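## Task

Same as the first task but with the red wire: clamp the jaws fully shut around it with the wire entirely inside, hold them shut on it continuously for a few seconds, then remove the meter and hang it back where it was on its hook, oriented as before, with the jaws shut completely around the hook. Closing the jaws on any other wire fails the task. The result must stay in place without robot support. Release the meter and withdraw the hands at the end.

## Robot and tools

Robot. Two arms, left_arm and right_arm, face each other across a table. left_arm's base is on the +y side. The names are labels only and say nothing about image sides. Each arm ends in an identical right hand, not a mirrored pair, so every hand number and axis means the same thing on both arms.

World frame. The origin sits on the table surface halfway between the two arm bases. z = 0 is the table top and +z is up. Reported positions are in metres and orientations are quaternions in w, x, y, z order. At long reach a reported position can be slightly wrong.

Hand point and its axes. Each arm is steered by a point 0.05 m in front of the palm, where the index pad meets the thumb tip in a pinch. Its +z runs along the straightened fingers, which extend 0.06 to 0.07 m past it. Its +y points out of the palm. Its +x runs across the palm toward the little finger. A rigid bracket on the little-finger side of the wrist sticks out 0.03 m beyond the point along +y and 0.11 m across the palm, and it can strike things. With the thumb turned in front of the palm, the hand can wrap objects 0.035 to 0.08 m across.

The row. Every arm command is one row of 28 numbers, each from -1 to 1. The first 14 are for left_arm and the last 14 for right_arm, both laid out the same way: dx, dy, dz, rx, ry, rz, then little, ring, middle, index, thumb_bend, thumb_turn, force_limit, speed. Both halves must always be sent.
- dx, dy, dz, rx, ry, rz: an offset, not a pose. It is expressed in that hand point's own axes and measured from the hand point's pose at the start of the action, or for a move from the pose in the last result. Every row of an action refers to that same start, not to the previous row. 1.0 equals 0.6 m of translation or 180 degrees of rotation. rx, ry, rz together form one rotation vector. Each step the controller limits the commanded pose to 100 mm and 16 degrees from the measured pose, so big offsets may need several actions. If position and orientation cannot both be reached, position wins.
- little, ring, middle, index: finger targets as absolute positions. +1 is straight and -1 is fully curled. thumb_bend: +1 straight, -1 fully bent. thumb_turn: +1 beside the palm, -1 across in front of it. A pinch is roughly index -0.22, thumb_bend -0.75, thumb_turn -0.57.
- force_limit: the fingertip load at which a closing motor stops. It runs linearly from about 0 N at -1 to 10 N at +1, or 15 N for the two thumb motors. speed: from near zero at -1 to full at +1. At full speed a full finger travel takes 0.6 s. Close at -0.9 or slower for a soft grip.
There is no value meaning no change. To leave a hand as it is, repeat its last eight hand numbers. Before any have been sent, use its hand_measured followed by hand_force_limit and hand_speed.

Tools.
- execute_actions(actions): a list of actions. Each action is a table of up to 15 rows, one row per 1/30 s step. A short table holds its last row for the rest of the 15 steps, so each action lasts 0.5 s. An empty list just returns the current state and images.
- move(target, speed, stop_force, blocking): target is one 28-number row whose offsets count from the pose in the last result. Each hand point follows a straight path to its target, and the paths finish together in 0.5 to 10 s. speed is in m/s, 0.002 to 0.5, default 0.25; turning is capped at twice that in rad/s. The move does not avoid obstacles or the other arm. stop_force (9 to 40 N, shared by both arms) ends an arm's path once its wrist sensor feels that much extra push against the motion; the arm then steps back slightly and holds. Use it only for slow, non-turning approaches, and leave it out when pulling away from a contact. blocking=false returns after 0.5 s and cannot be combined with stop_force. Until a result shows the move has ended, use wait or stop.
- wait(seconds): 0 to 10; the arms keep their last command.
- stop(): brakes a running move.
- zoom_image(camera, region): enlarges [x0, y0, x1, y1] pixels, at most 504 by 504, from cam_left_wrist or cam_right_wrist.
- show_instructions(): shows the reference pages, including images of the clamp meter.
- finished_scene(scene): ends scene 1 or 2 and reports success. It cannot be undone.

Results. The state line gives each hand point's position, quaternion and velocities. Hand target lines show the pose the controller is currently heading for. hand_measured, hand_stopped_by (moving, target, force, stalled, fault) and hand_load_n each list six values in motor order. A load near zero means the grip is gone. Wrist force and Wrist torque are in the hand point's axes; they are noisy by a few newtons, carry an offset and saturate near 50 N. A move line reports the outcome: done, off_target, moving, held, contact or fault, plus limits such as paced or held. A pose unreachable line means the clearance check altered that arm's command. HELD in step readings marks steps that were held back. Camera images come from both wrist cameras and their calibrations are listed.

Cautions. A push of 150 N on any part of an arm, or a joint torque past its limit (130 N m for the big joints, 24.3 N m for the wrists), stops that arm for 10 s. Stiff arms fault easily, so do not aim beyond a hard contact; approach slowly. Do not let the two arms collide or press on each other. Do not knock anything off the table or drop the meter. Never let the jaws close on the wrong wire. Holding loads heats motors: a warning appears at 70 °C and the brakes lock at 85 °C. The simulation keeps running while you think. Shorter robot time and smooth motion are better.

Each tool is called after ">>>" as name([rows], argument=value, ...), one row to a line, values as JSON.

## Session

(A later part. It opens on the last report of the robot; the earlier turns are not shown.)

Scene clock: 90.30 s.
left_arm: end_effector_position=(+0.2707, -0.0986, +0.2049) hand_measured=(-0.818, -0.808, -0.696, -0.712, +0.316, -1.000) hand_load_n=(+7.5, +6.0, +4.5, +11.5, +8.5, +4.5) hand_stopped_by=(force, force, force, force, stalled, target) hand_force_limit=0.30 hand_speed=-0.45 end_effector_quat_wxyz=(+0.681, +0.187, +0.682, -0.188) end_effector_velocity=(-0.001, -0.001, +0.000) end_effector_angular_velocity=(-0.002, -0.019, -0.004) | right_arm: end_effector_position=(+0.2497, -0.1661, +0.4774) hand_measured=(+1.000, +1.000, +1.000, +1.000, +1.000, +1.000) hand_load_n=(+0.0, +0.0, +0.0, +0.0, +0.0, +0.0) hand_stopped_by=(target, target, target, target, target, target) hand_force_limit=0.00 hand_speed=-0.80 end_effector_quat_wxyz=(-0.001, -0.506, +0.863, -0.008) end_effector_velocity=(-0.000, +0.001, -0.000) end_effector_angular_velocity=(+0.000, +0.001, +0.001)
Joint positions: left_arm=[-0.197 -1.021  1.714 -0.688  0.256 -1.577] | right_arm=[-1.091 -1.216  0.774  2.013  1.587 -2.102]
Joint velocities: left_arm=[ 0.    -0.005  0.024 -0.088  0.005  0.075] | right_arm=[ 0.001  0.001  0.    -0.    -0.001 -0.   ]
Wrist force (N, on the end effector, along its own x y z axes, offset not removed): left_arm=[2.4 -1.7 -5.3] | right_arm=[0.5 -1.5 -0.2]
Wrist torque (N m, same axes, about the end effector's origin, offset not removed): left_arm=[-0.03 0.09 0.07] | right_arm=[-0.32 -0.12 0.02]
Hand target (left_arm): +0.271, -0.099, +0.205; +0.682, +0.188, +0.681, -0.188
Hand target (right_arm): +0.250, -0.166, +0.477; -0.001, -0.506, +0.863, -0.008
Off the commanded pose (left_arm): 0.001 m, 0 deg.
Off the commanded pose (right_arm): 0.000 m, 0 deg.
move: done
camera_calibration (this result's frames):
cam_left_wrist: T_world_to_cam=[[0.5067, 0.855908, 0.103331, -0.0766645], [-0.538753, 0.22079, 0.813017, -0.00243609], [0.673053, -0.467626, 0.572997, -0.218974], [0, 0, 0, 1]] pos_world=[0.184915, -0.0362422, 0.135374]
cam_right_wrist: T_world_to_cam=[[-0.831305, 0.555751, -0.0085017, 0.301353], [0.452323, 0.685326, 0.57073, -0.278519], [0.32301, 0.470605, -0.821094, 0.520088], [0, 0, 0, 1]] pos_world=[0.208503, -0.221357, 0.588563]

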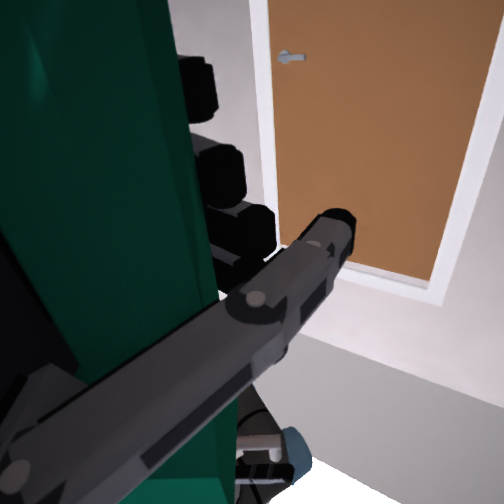

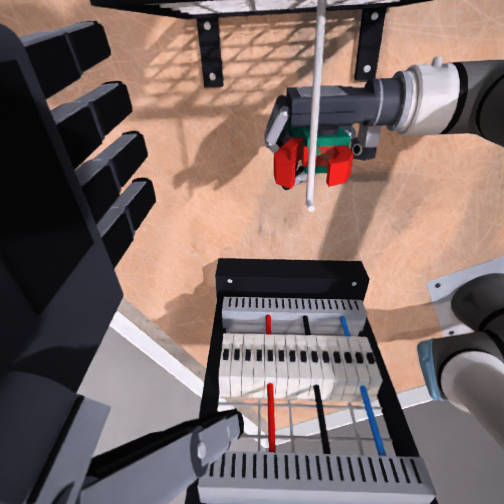

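>>> execute_actions([
  [[-0.002,0,0.001,0,0,0,-1,-1,-0.85,-0.85,0.3,-1,0.3,-0.35,0,0,0,0,0,0,1,1,1,1,1,1,0,-0.8],[-0.004,0,0.003,0,0,0,-1,-1,-0.85,-0.85,0.3,-1,0.3,-0.35,0,0,0,0,0,0,1,1,1,1,1,1,0,-0.8],[-0.006,0,0.006,0,0,0,-1,-1,-0.85,-0.85,0.3,-1,0.3,-0.35,0,0,0,0,0,0,1,1,1,1,1,1,0,-0.8],[-0.0077,0,0.01,0,0,0,-1,-1,-0.85,-0.85,0.3,-1,0.3,-0.35,0,0,0,0,0,0,1,1,1,1,1,1,0,-0.8],[-0.0077,0,0.014,0,0,0,-1,-1,-0.85,-0.85,0.3,-1,0.3,-0.35,0,0,0,0,0,0,1,1,1,1,1,1,0,-0.8],[-0.0077,0,0.018,0,0,0,-1,-1,-0.85,-0.85,0.3,-1,0.3,-0.35,0,0,0,0,0,0,1,1,1,1,1,1,0,-0.8],[-0.0077,0,0.021,0,0,0,-1,-1,-0.85,-0.85,0.3,-1,0.3,-0.35,0,0,0,0,0,0,1,1,1,1,1,1,0,-0.8],[-0.0077,0,0.0237,0,0,0,-1,-1,-0.85,-0.85,0.3,-1,0.3,-0.35,0,0,0,0,0,0,1,1,1,1,1,1,0,-0.8],[-0.0077,0,0.0237,0,0,0,-1,-1,-0.85,-0.85,0.3,-1,0.3,-0.35,0,0,0,0,0,0,1,1,1,1,1,1,0,-0.8],[-0.0077,0,0.0237,0,0,0,-1,-1,0.3,0.4,0.3,-1,0.3,-0.35,0,0,0,0,0,0,1,1,1,1,1,1,0,-0.8]],
])

>>> wait(seconds=1.0)

>>> zoom_image(camera="cam_right_wrist", region=[240, 90, 380, 230])

Scene clock: 91.67 s.
left_arm: end_effector_position=(+0.2822, -0.1053, +0.2094) hand_measured=(-0.818, -0.808, -0.592, -0.608, +0.316, -1.000) hand_load_n=(+7.0, +6.0, +2.5, +0.0, +8.0, +4.0) hand_stopped_by=(force, force, moving, moving, stalled, target) hand_force_limit=0.30 hand_speed=-0.35 end_effector_quat_wxyz=(+0.681, +0.187, +0.682, -0.188) end_effector_velocity=(+0.007, -0.005, +0.001) end_effector_angular_velocity=(+0.002, +0.001, +0.000) | right_arm: end_effector_position=(+0.2497, -0.1661, +0.4774) hand_measured=(+1.000, +1.000, +1.000, +1.000, +1.000, +1.000) hand_load_n=(+0.0, +0.0, +0.0, +0.0, +0.0, +0.0) hand_stopped_by=(target, target, target, target, target, target) hand_force_limit=0.00 hand_speed=-0.80 end_effector_quat_wxyz=(-0.001, -0.506, +0.863, -0.008) end_effector_velocity=(-0.000, +0.000, -0.000) end_effector_angular_velocity=(-0.000, +0.001, +0.000)
Joint positions: left_arm=[-0.173 -1.015  1.69  -0.671  0.28  -1.576] | right_arm=[-1.091 -1.216  0.774  2.013  1.587 -2.102]
Joint velocities: left_arm=[ 0.015  0.009 -0.018  0.018  0.015 -0.006] | right_arm=[ 0.     0.    -0.     0.001 -0.     0.   ]
Wrist force (N, on the end effector, along its own x y z axes, offset not removed): left_arm=[1.8 -3.1 -3.4] | right_arm=[3.6 0.8 0.7]
Wrist torque (N m, same axes, about the end effector's origin, offset not removed): left_arm=[-0.38 0.06 -0.28] | right_arm=[-0.09 -0.63 0.08]
Hand target (left_arm): +0.283, -0.106, +0.209; +0.681, +0.187, +0.682, -0.188
Hand target (right_arm): +0.250, -0.166, +0.477; -0.001, -0.506, +0.863, -0.008
Off the commanded pose (left_arm): 0.001 m, 0 deg.
Off the commanded pose (right_arm): 0.000 m, 0 deg.
Step readings (end_effector_position):
0: left_arm (+0.2707, -0.0987, +0.2050) | right_arm (+0.2497, -0.1661, +0.4774)
1: left_arm (+0.2707, -0.0987, +0.2050) | right_arm (+0.2497, -0.1661, +0.4774)
2: left_arm (+0.2708, -0.0987, +0.2051) | right_arm (+0.2497, -0.1661, +0.4774)
4: left_arm (+0.2716, -0.0991, +0.2061) | right_arm (+0.2497, -0.1661, +0.4774)
8: left_arm (+0.2765, -0.1019, +0.2086) | right_arm (+0.2497, -0.1661, +0.4774)
15: end_effector_position above
camera_calibration (this result's frames):
cam_left_wrist: T_world_to_cam=[[0.506687, 0.855925, 0.103251, -0.0771106], [-0.53887, 0.220937, 0.8129, 0.00161949], [0.67297, -0.467524, 0.573178, -0.232417], [0, 0, 0, 1]] pos_world=[0.196353, -0.0430176, 0.139862]
cam_right_wrist: T_world_to_cam=[[-0.831305, 0.555751, -0.00850151, 0.301353], [0.452323, 0.685326, 0.57073, -0.278519], [0.32301, 0.470606, -0.821094, 0.520088], [0, 0, 0, 1]] pos_world=[0.208503, -0.221357, 0.588563]

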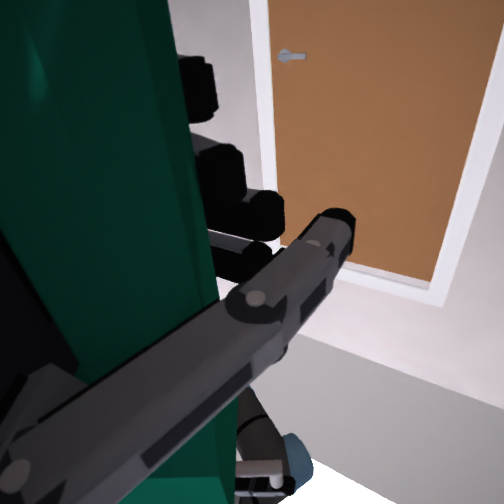

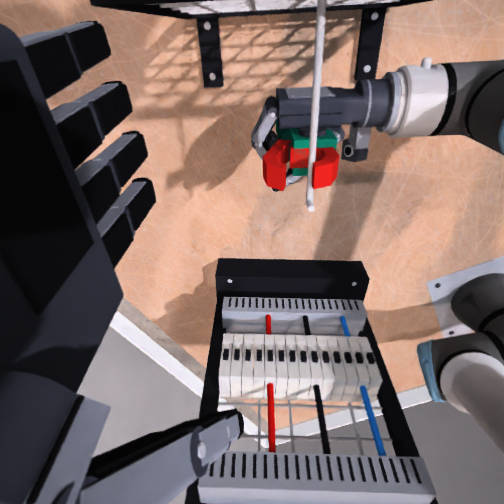

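Scene clock: 92.67 s.
left_arm: end_effector_position=(+0.2829, -0.1058, +0.2095) hand_measured=(-0.818, -0.808, +0.300, +0.400, +0.316, -1.000) hand_load_n=(+7.0, +6.0, +0.0, +0.0, +7.5, +4.0) hand_stopped_by=(force, force, target, moving, stalled, target) hand_force_limit=0.30 hand_speed=-0.35 end_effector_quat_wxyz=(+0.681, +0.187, +0.682, -0.188) end_effector_velocity=(+0.000, +0.000, +0.000) end_effector_angular_velocity=(+0.000, -0.000, +0.001) | right_arm: end_effector_position=(+0.2497, -0.1661, +0.4774) hand_measured=(+1.000, +1.000, +1.000, +1.000, +1.000, +1.000) hand_load_n=(+0.0, +0.0, +0.0, +0.0, +0.0, +0.0) hand_stopped_by=(target, target, target, target, target, target) hand_force_limit=0.00 hand_speed=-0.80 end_effector_quat_wxyz=(-0.001, -0.506, +0.863, -0.008) end_effector_velocity=(-0.000, +0.000, -0.000) end_effector_angular_velocity=(-0.000, -0.001, +0.002)
Joint positions: left_arm=[-0.171 -1.014  1.687 -0.669  0.282 -1.577] | right_arm=[-1.091 -1.216  0.774  2.013  1.587 -2.102]
Joint velocities: left_arm=[ 0.    -0.001  0.001  0.    -0.001 -0.   ] | right_arm=[ 0.001 -0.     0.    -0.001  0.001 -0.001]
Wrist force (N, on the end effector, along its own x y z axes, offset not removed): left_arm=[-0.7 -8.1 -1.9] | right_arm=[2.6 1.4 0.9]
Wrist torque (N m, same axes, about the end effector's origin, offset not removed): left_arm=[-1.06 0.51 -0.46] | right_arm=[-0.16 -0.35 0.00]
Hand target (left_arm): +0.283, -0.106, +0.209; +0.681, +0.187, +0.682, -0.188
Hand target (right_arm): +0.250, -0.166, +0.477; -0.001, -0.506, +0.863, -0.008
Off the commanded pose (left_arm): 0.000 m, 0 deg.
Off the commanded pose (right_arm): 0.000 m, 0 deg.
wait: 1.00 s; no rest
camera_calibration (this result's frames):
cam_left_wrist: T_world_to_cam=[[0.506708, 0.855905, 0.10331, -0.0770745], [-0.538717, 0.220792, 0.81304, 0.00200891], [0.673075, -0.467629, 0.572968, -0.233212], [0, 0, 0, 1]] pos_world=[0.197105, -0.0435316, 0.139952]
cam_right_wrist: T_world_to_cam=[[-0.831305, 0.555751, -0.00850173, 0.301353], [0.452323, 0.685326, 0.57073, -0.278519], [0.32301, 0.470605, -0.821094, 0.520088], [0, 0, 0, 1]] pos_world=[0.208503, -0.221357, 0.588563]

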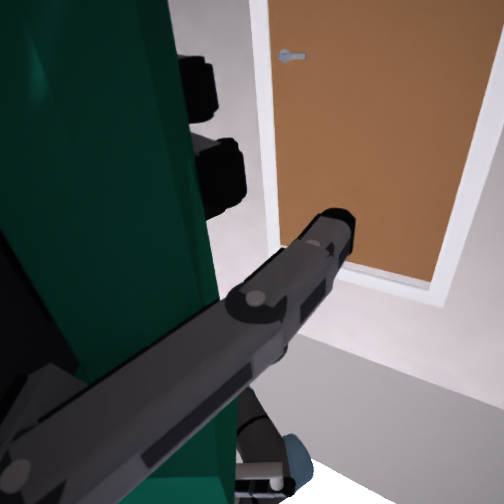

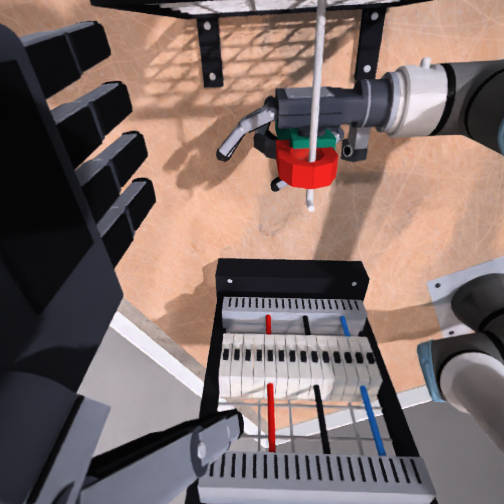

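Region (240, 90, 380, 230) of cam_right_wrist's 504x504 image, scaled by 3.600, with more detail than that image has.

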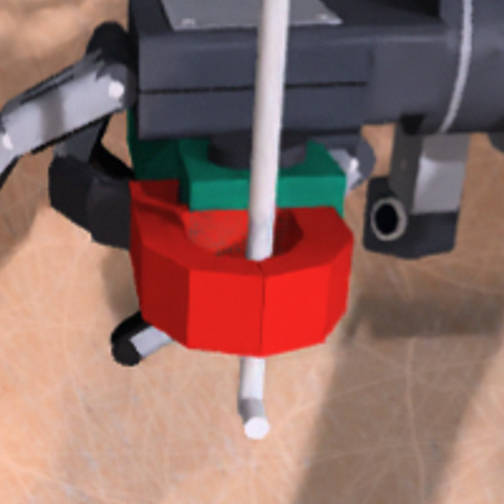

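>>> execute_actions([
  [[0.0015,0,-0.0005,0,0,0,-1,-1,1,1,0.3,-1,0.3,0.1,0,0,0,0,0,0,1,1,1,1,1,1,0,-0.8],[0.003,0,-0.001,0,0,0,-1,-1,1,1,0.3,-1,0.3,0.1,0,0,0,0,0,0,1,1,1,1,1,1,0,-0.8],[0.0045,0,-0.0014,0,0,0,-1,-1,1,1,0.3,-1,0.3,0.1,0,0,0,0,0,0,1,1,1,1,1,1,0,-0.8],[0.0062,0,-0.0017,0,0,0,-1,-1,1,1,0.3,-1,0.3,0.1,0,0,0,0,0,0,1,1,1,1,1,1,0,-0.8],[0.0062,0,-0.0017,0,0,0,-1,-1,1,1,0.3,-1,0.3,0.1,0,0,0,0,0,0,1,1,1,1,1,1,0,-0.8],[0.0062,0,-0.0017,0,0,0,-1,-1,1,1,0.3,-1,0.3,0.1,0,0,0,0,0,0,1,1,1,1,1,1,0,-0.8],[0.0062,0,-0.0017,0,0,0,-1,-1,1,1,0.3,-1,0.3,0.1,0,0,0,0,0,0,1,1,1,1,1,1,0,-0.8],[0.0062,0,-0.0017,0,0,0,-1,-1,1,1,0.3,-1,0.3,0.1,0,0,0,0,0,0,1,1,1,1,1,1,0,-0.8],[0.0062,0,-0.0017,0,0,0,-1,-1,1,1,0.3,-1,0.3,0.1,0,0,0,0,0,0,1,1,1,1,1,1,0,-0.8],[0.0062,0,-0.0017,0,0,0,1,1,1,1,1,-1,0.3,0.1,0,0,0,0,0,0,1,1,1,1,1,1,0,-0.8]],
  [[0.001,0,0,0,0,0,1,1,1,1,1,-1,0.3,0.1,0,0,0,0,0,0,1,1,1,1,1,1,0,-0.8]],
  [[0.0005,-0.001,-0.002,0,0,0,1,1,1,1,1,-1,0.3,0.1,0,0,0,0,0,0,1,1,1,1,1,1,0,-0.8],[0.001,-0.003,-0.004,0,0,0,1,1,1,1,1,-1,0.3,0.1,0,0,0,0,0,0,1,1,1,1,1,1,0,-0.8],[0.0015,-0.005,-0.006,0,0,0,1,1,1,1,1,-1,0.3,0.1,0,0,0,0,0,0,1,1,1,1,1,1,0,-0.8],[0.002,-0.007,-0.008,0,0,0,1,1,1,1,1,-1,0.3,0.1,0,0,0,0,0,0,1,1,1,1,1,1,0,-0.8],[0.0025,-0.009,-0.01,0,0,0,1,1,1,1,1,-1,0.3,0.1,0,0,0,0,0,0,1,1,1,1,1,1,0,-0.8],[0.003,-0.011,-0.012,0,0,0,1,1,1,1,1,-1,0.3,0.1,0,0,0,0,0,0,1,1,1,1,1,1,0,-0.8],[0.003,-0.0133,-0.015,0,0,0,1,1,1,1,1,-1,0.3,0.1,0,0,0,0,0,0,1,1,1,1,1,1,0,-0.8]],
])

>>> zoom_image(camera="cam_right_wrist", region=[240, 90, 380, 230])

Scene clock: 96.03 s.
left_arm: end_effector_position=(+0.2709, -0.1075, +0.2036) hand_measured=(+1.000, +1.000, +1.000, +1.000, +1.000, -1.000) hand_load_n=(+0.0, +0.0, +0.0, +0.0, +0.0, +0.0) hand_stopped_by=(target, target, target, target, target, target) hand_force_limit=0.30 hand_speed=0.10 end_effector_quat_wxyz=(+0.681, +0.187, +0.682, -0.188) end_effector_velocity=(-0.006, -0.001, -0.000) end_effector_angular_velocity=(+0.001, -0.000, +0.001) | right_arm: end_effector_position=(+0.2497, -0.1661, +0.4774) hand_measured=(+1.000, +1.000, +1.000, +1.000, +1.000, +1.000) hand_load_n=(+0.0, +0.0, +0.0, +0.0, +0.0, +0.0) hand_stopped_by=(target, target, target, target, target, target) hand_force_limit=0.00 hand_speed=-0.80 end_effector_quat_wxyz=(-0.001, -0.506, +0.863, -0.008) end_effector_velocity=(-0.000, +0.000, +0.000) end_effector_angular_velocity=(+0.000, +0.000, +0.000)
Joint positions: left_arm=[-0.192 -1.002  1.685 -0.679  0.261 -1.577] | right_arm=[-1.091 -1.216  0.774  2.013  1.587 -2.102]
Joint velocities: left_arm=[-0.01   0.003 -0.005  0.003 -0.011 -0.   ] | right_arm=[ 0.001 -0.     0.     0.    -0.     0.   ]
Wrist force (N, on the end effector, along its own x y z axes, offset not removed): left_arm=[-4.1 0.2 -3.6] | right_arm=[-1.5 -1.3 1.0]
Wrist torque (N m, same axes, about the end effector's origin, offset not removed): left_arm=[0.22 0.87 -0.30] | right_arm=[-0.41 0.16 -0.23]
Hand target (left_arm): +0.270, -0.108, +0.204; +0.681, +0.187, +0.682, -0.188
Hand target (right_arm): +0.250, -0.166, +0.477; -0.001, -0.506, +0.863, -0.008
Off the commanded pose (left_arm): 0.001 m, 0 deg.
Off the commanded pose (right_arm): 0.000 m, 0 deg.
Step readings (end_effector_position; steps 1 to 15: 1st action; 16 to 30: 2nd action; 31 to 45: 3rd action):
0: left_arm (+0.2829, -0.1058, +0.2095) | right_arm (+0.2497, -0.1661, +0.4774)
1: left_arm (+0.2829, -0.1058, +0.2095) | right_arm (+0.2497, -0.1661, +0.4774)
2: left_arm (+0.2829, -0.1059, +0.2094) | right_arm (+0.2497, -0.1661, +0.4774)
4: left_arm (+0.2829, -0.1057, +0.2086) | right_arm (+0.2497, -0.1661, +0.4774)
8: left_arm (+0.2825, -0.1054, +0.2067) | right_arm (+0.2497, -0.1661, +0.4774)
15: left_arm (+0.2821, -0.1053, +0.2059) | right_arm (+0.2497, -0.1661, +0.4774)
16: left_arm (+0.2821, -0.1053, +0.2058) | right_arm (+0.2497, -0.1661, +0.4774)
17: left_arm (+0.2821, -0.1053, +0.2057) | right_arm (+0.2497, -0.1661, +0.4774)
19: left_arm (+0.2821, -0.1053, +0.2055) | right_arm (+0.2497, -0.1661, +0.4774)
23: left_arm (+0.2821, -0.1053, +0.2053) | right_arm (+0.2497, -0.1661, +0.4774)
30: left_arm (+0.2821, -0.1053, +0.2053) | right_arm (+0.2497, -0.1661, +0.4774)
31: left_arm (+0.2821, -0.1053, +0.2053) | right_arm (+0.2497, -0.1661, +0.4774)
32: left_arm (+0.2819, -0.1053, +0.2052) | right_arm (+0.2497, -0.1661, +0.4774)
34: left_arm (+0.2806, -0.1054, +0.2049) | right_arm (+0.2497, -0.1661, +0.4774)
38: left_arm (+0.2756, -0.1065, +0.2041) | right_arm (+0.2497, -0.1661, +0.4774)
45: end_effector_position above
camera_calibration (this result's frames):
cam_left_wrist: T_world_to_cam=[[0.506686, 0.855946, 0.103082, -0.0689402], [-0.5387, 0.220979, 0.813001, 0.000692998], [0.673106, -0.467467, 0.573065, -0.2225], [0, 0, 0, 1]] pos_world=[0.18507, -0.0451553, 0.13405]
cam_right_wrist: T_world_to_cam=[[-0.831305, 0.555751, -0.00850173, 0.301353], [0.452323, 0.685326, 0.57073, -0.278519], [0.32301, 0.470606, -0.821094, 0.520088], [0, 0, 0, 1]] pos_world=[0.208503, -0.221357, 0.588563]

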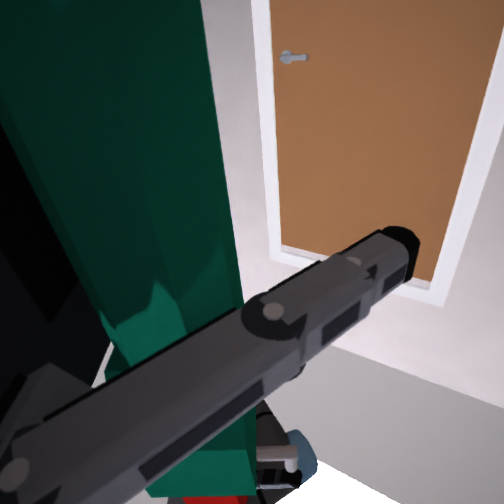

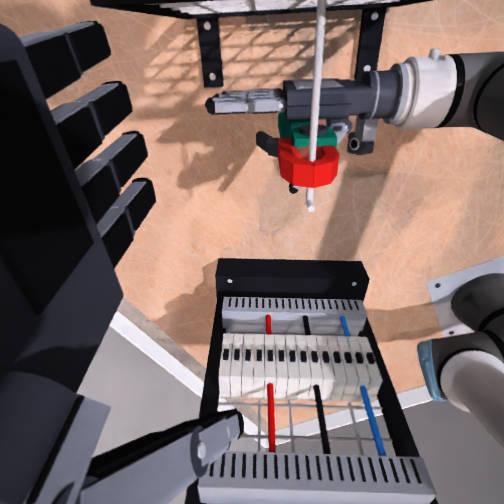

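Region (240, 90, 380, 230) of cam_right_wrist's 504x504 image, scaled by 3.600, with more detail than that image has.

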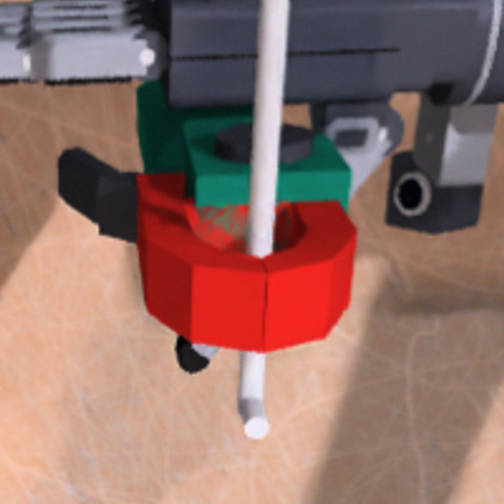

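>>> move(target=[0,-0.002,-0.44,0.19,0,0,1,1,1,1,1,-1,0.3,0.1,0.12,0,-0.06,0,0,0,1,1,1,1,1,1,0,-0.8], speed=0.3)

>>> wait(seconds=3)

Scene clock: 97.93 s.
left_arm: end_effector_position=(+0.0444, +0.0267, +0.2040) hand_measured=(+1.000, +1.000, +1.000, +1.000, +1.000, -1.000) hand_load_n=(+0.0, +0.0, +0.0, +0.0, +0.0, +0.0) hand_stopped_by=(target, target, target, target, target, target) hand_force_limit=0.30 hand_speed=0.10 end_effector_quat_wxyz=(+0.596, +0.379, +0.596, -0.381) end_effector_velocity=(-0.001, +0.002, +0.000) end_effector_angular_velocity=(-0.001, -0.001, -0.001) | right_arm: end_effector_position=(+0.2143, -0.2284, +0.5141) hand_measured=(+1.000, +1.000, +1.000, +1.000, +1.000, +1.000) hand_load_n=(+0.0, +0.0, +0.0, +0.0, +0.0, +0.0) hand_stopped_by=(target, target, target, target, target, target) hand_force_limit=0.00 hand_speed=-0.80 end_effector_quat_wxyz=(-0.001, -0.506, +0.863, -0.008) end_effector_velocity=(+0.000, +0.000, -0.000) end_effector_angular_velocity=(+0.000, +0.002, +0.000)
Joint positions: left_arm=[-0.831 -1.425  2.338 -0.918  0.219 -1.567] | right_arm=[-1.199 -1.375  0.88   2.065  1.587 -2.21 ]
Joint velocities: left_arm=[-0.007 -0.003  0.004 -0.008 -0.006  0.007] | right_arm=[ 0.     0.001  0.     0.    -0.001 -0.   ]
Wrist force (N, on the end effector, along its own x y z axes, offset not removed): left_arm=[-4.1 1.6 -0.6] | right_arm=[3.3 1.1 -1.5]
Wrist torque (N m, same axes, about the end effector's origin, offset not removed): left_arm=[0.22 0.72 -0.08] | right_arm=[0.05 -0.31 -0.03]
Hand target (left_arm): +0.044, +0.027, +0.204; +0.596, +0.379, +0.596, -0.381
Hand target (right_arm): +0.214, -0.228, +0.514; -0.001, -0.506, +0.863, -0.008
Off the commanded pose (left_arm): 0.001 m, 0 deg.
Off the commanded pose (right_arm): 0.000 m, 0 deg.
move: done
camera_calibration (this result's frames):
cam_left_wrist: T_world_to_cam=[[0.89993, 0.423527, 0.103683, -0.0751164], [-0.322701, 0.487005, 0.811597, -0.167666], [0.293239, -0.76384, 0.574943, 0.0167958], [0, 0, 0, 1]] pos_world=[0.00856841, 0.126297, 0.134209]
cam_right_wrist: T_world_to_cam=[[-0.831305, 0.555752, -0.00847284, 0.306871], [0.452344, 0.685326, 0.570713, -0.240771], [0.322981, 0.470604, -0.821106, 0.591025], [0, 0, 0, 1]] pos_world=[0.173124, -0.283676, 0.625305]

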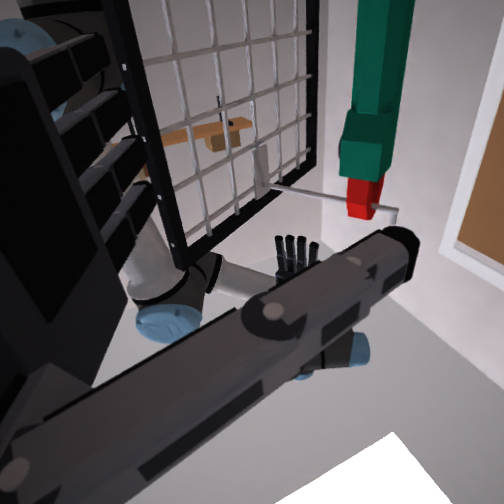

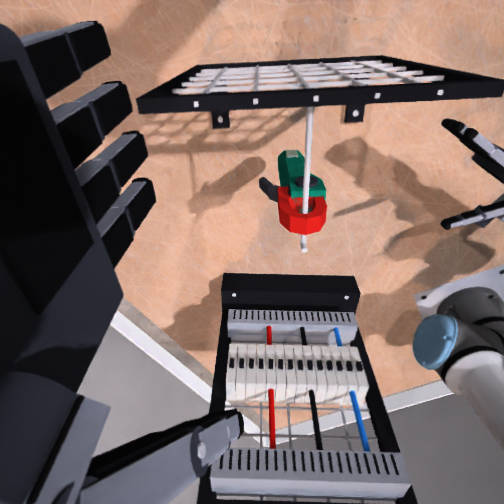

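Scene clock: 100.93 s.
left_arm: end_effector_position=(+0.0443, +0.0268, +0.2040) hand_measured=(+1.000, +1.000, +1.000, +1.000, +1.000, -1.000) hand_load_n=(+0.0, +0.0, +0.0, +0.0, +0.0, +0.0) hand_stopped_by=(target, target, target, target, target, target) hand_force_limit=0.30 hand_speed=0.10 end_effector_quat_wxyz=(+0.596, +0.379, +0.596, -0.381) end_effector_velocity=(-0.000, +0.000, +0.000) end_effector_angular_velocity=(-0.001, +0.001, -0.000) | right_arm: end_effector_position=(+0.2143, -0.2284, +0.5142) hand_measured=(+1.000, +1.000, +1.000, +1.000, +1.000, +1.000) hand_load_n=(+0.0, +0.0, +0.0, +0.0, +0.0, +0.0) hand_stopped_by=(target, target, target, target, target, target) hand_force_limit=0.00 hand_speed=-0.80 end_effector_quat_wxyz=(-0.001, -0.506, +0.863, -0.008) end_effector_velocity=(-0.001, +0.001, -0.000) end_effector_angular_velocity=(-0.000, +0.000, +0.004)
Joint positions: left_arm=[-0.832 -1.425  2.338 -0.919  0.219 -1.566] | right_arm=[-1.199 -1.375  0.88   2.065  1.587 -2.21 ]
Joint velocities: left_arm=[-0.    -0.001  0.    -0.    -0.    -0.   ] | right_arm=[ 0.003  0.001  0.    -0.001  0.    -0.001]
Wrist force (N, on the end effector, along its own x y z axes, offset not removed): left_arm=[0.9 1.6 -3.9] | right_arm=[2.1 1.7 0.8]
Wrist torque (N m, same axes, about the end effector's origin, offset not removed): left_arm=[0.66 0.22 0.20] | right_arm=[0.03 -0.38 0.10]
Hand target (left_arm): +0.044, +0.027, +0.204; +0.596, +0.379, +0.596, -0.381
Hand target (right_arm): +0.214, -0.228, +0.514; -0.001, -0.506, +0.863, -0.008
Off the commanded pose (left_arm): 0.001 m, 0 deg.
Off the commanded pose (right_arm): 0.000 m, 0 deg.
wait: 3.00 s; at rest by 0.17 s
camera_calibration (this result's frames):
cam_left_wrist: T_world_to_cam=[[0.900015, 0.423341, 0.103707, -0.0750434], [-0.322669, 0.487195, 0.811496, -0.167805], [0.293014, -0.763822, 0.575082, 0.0169268], [0, 0, 0, 1]] pos_world=[0.00843505, 0.126452, 0.134221]
cam_right_wrist: T_world_to_cam=[[-0.831305, 0.555751, -0.00846627, 0.30687], [0.452344, 0.685321, 0.570719, -0.240762], [0.32298, 0.470612, -0.821102, 0.59105], [0, 0, 0, 1]] pos_world=[0.173113, -0.2837, 0.625317]

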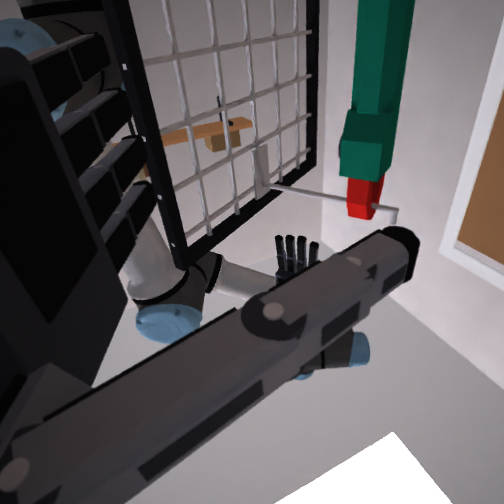

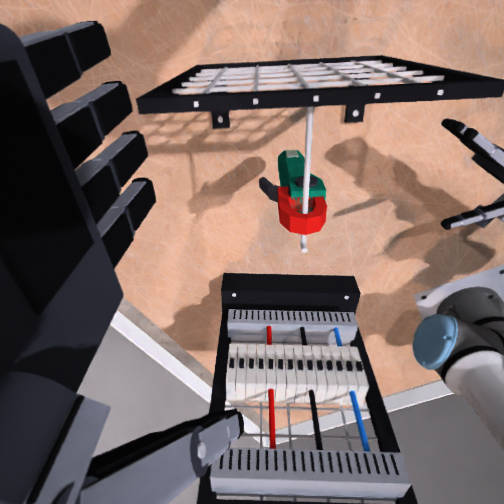

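>>> zoom_image(camera="cam_right_wrist", region=[240, 140, 360, 260])

Region (240, 140, 360, 260) of cam_right_wrist's 504x504 image, scaled by 4.200, with more detail than that image has.

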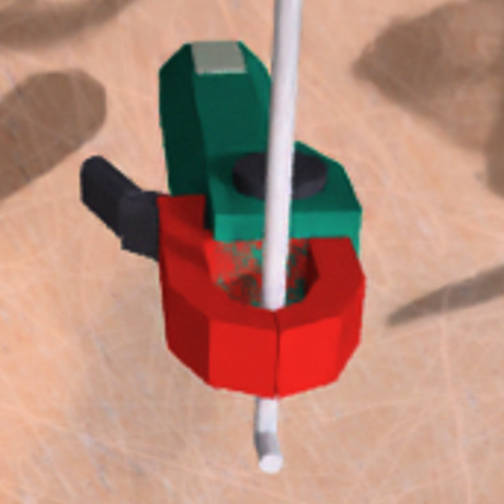

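The meter is hanging still, closed, at its original spot.

>>> finished_scene(scene=2)

The scene is finished: the task was done.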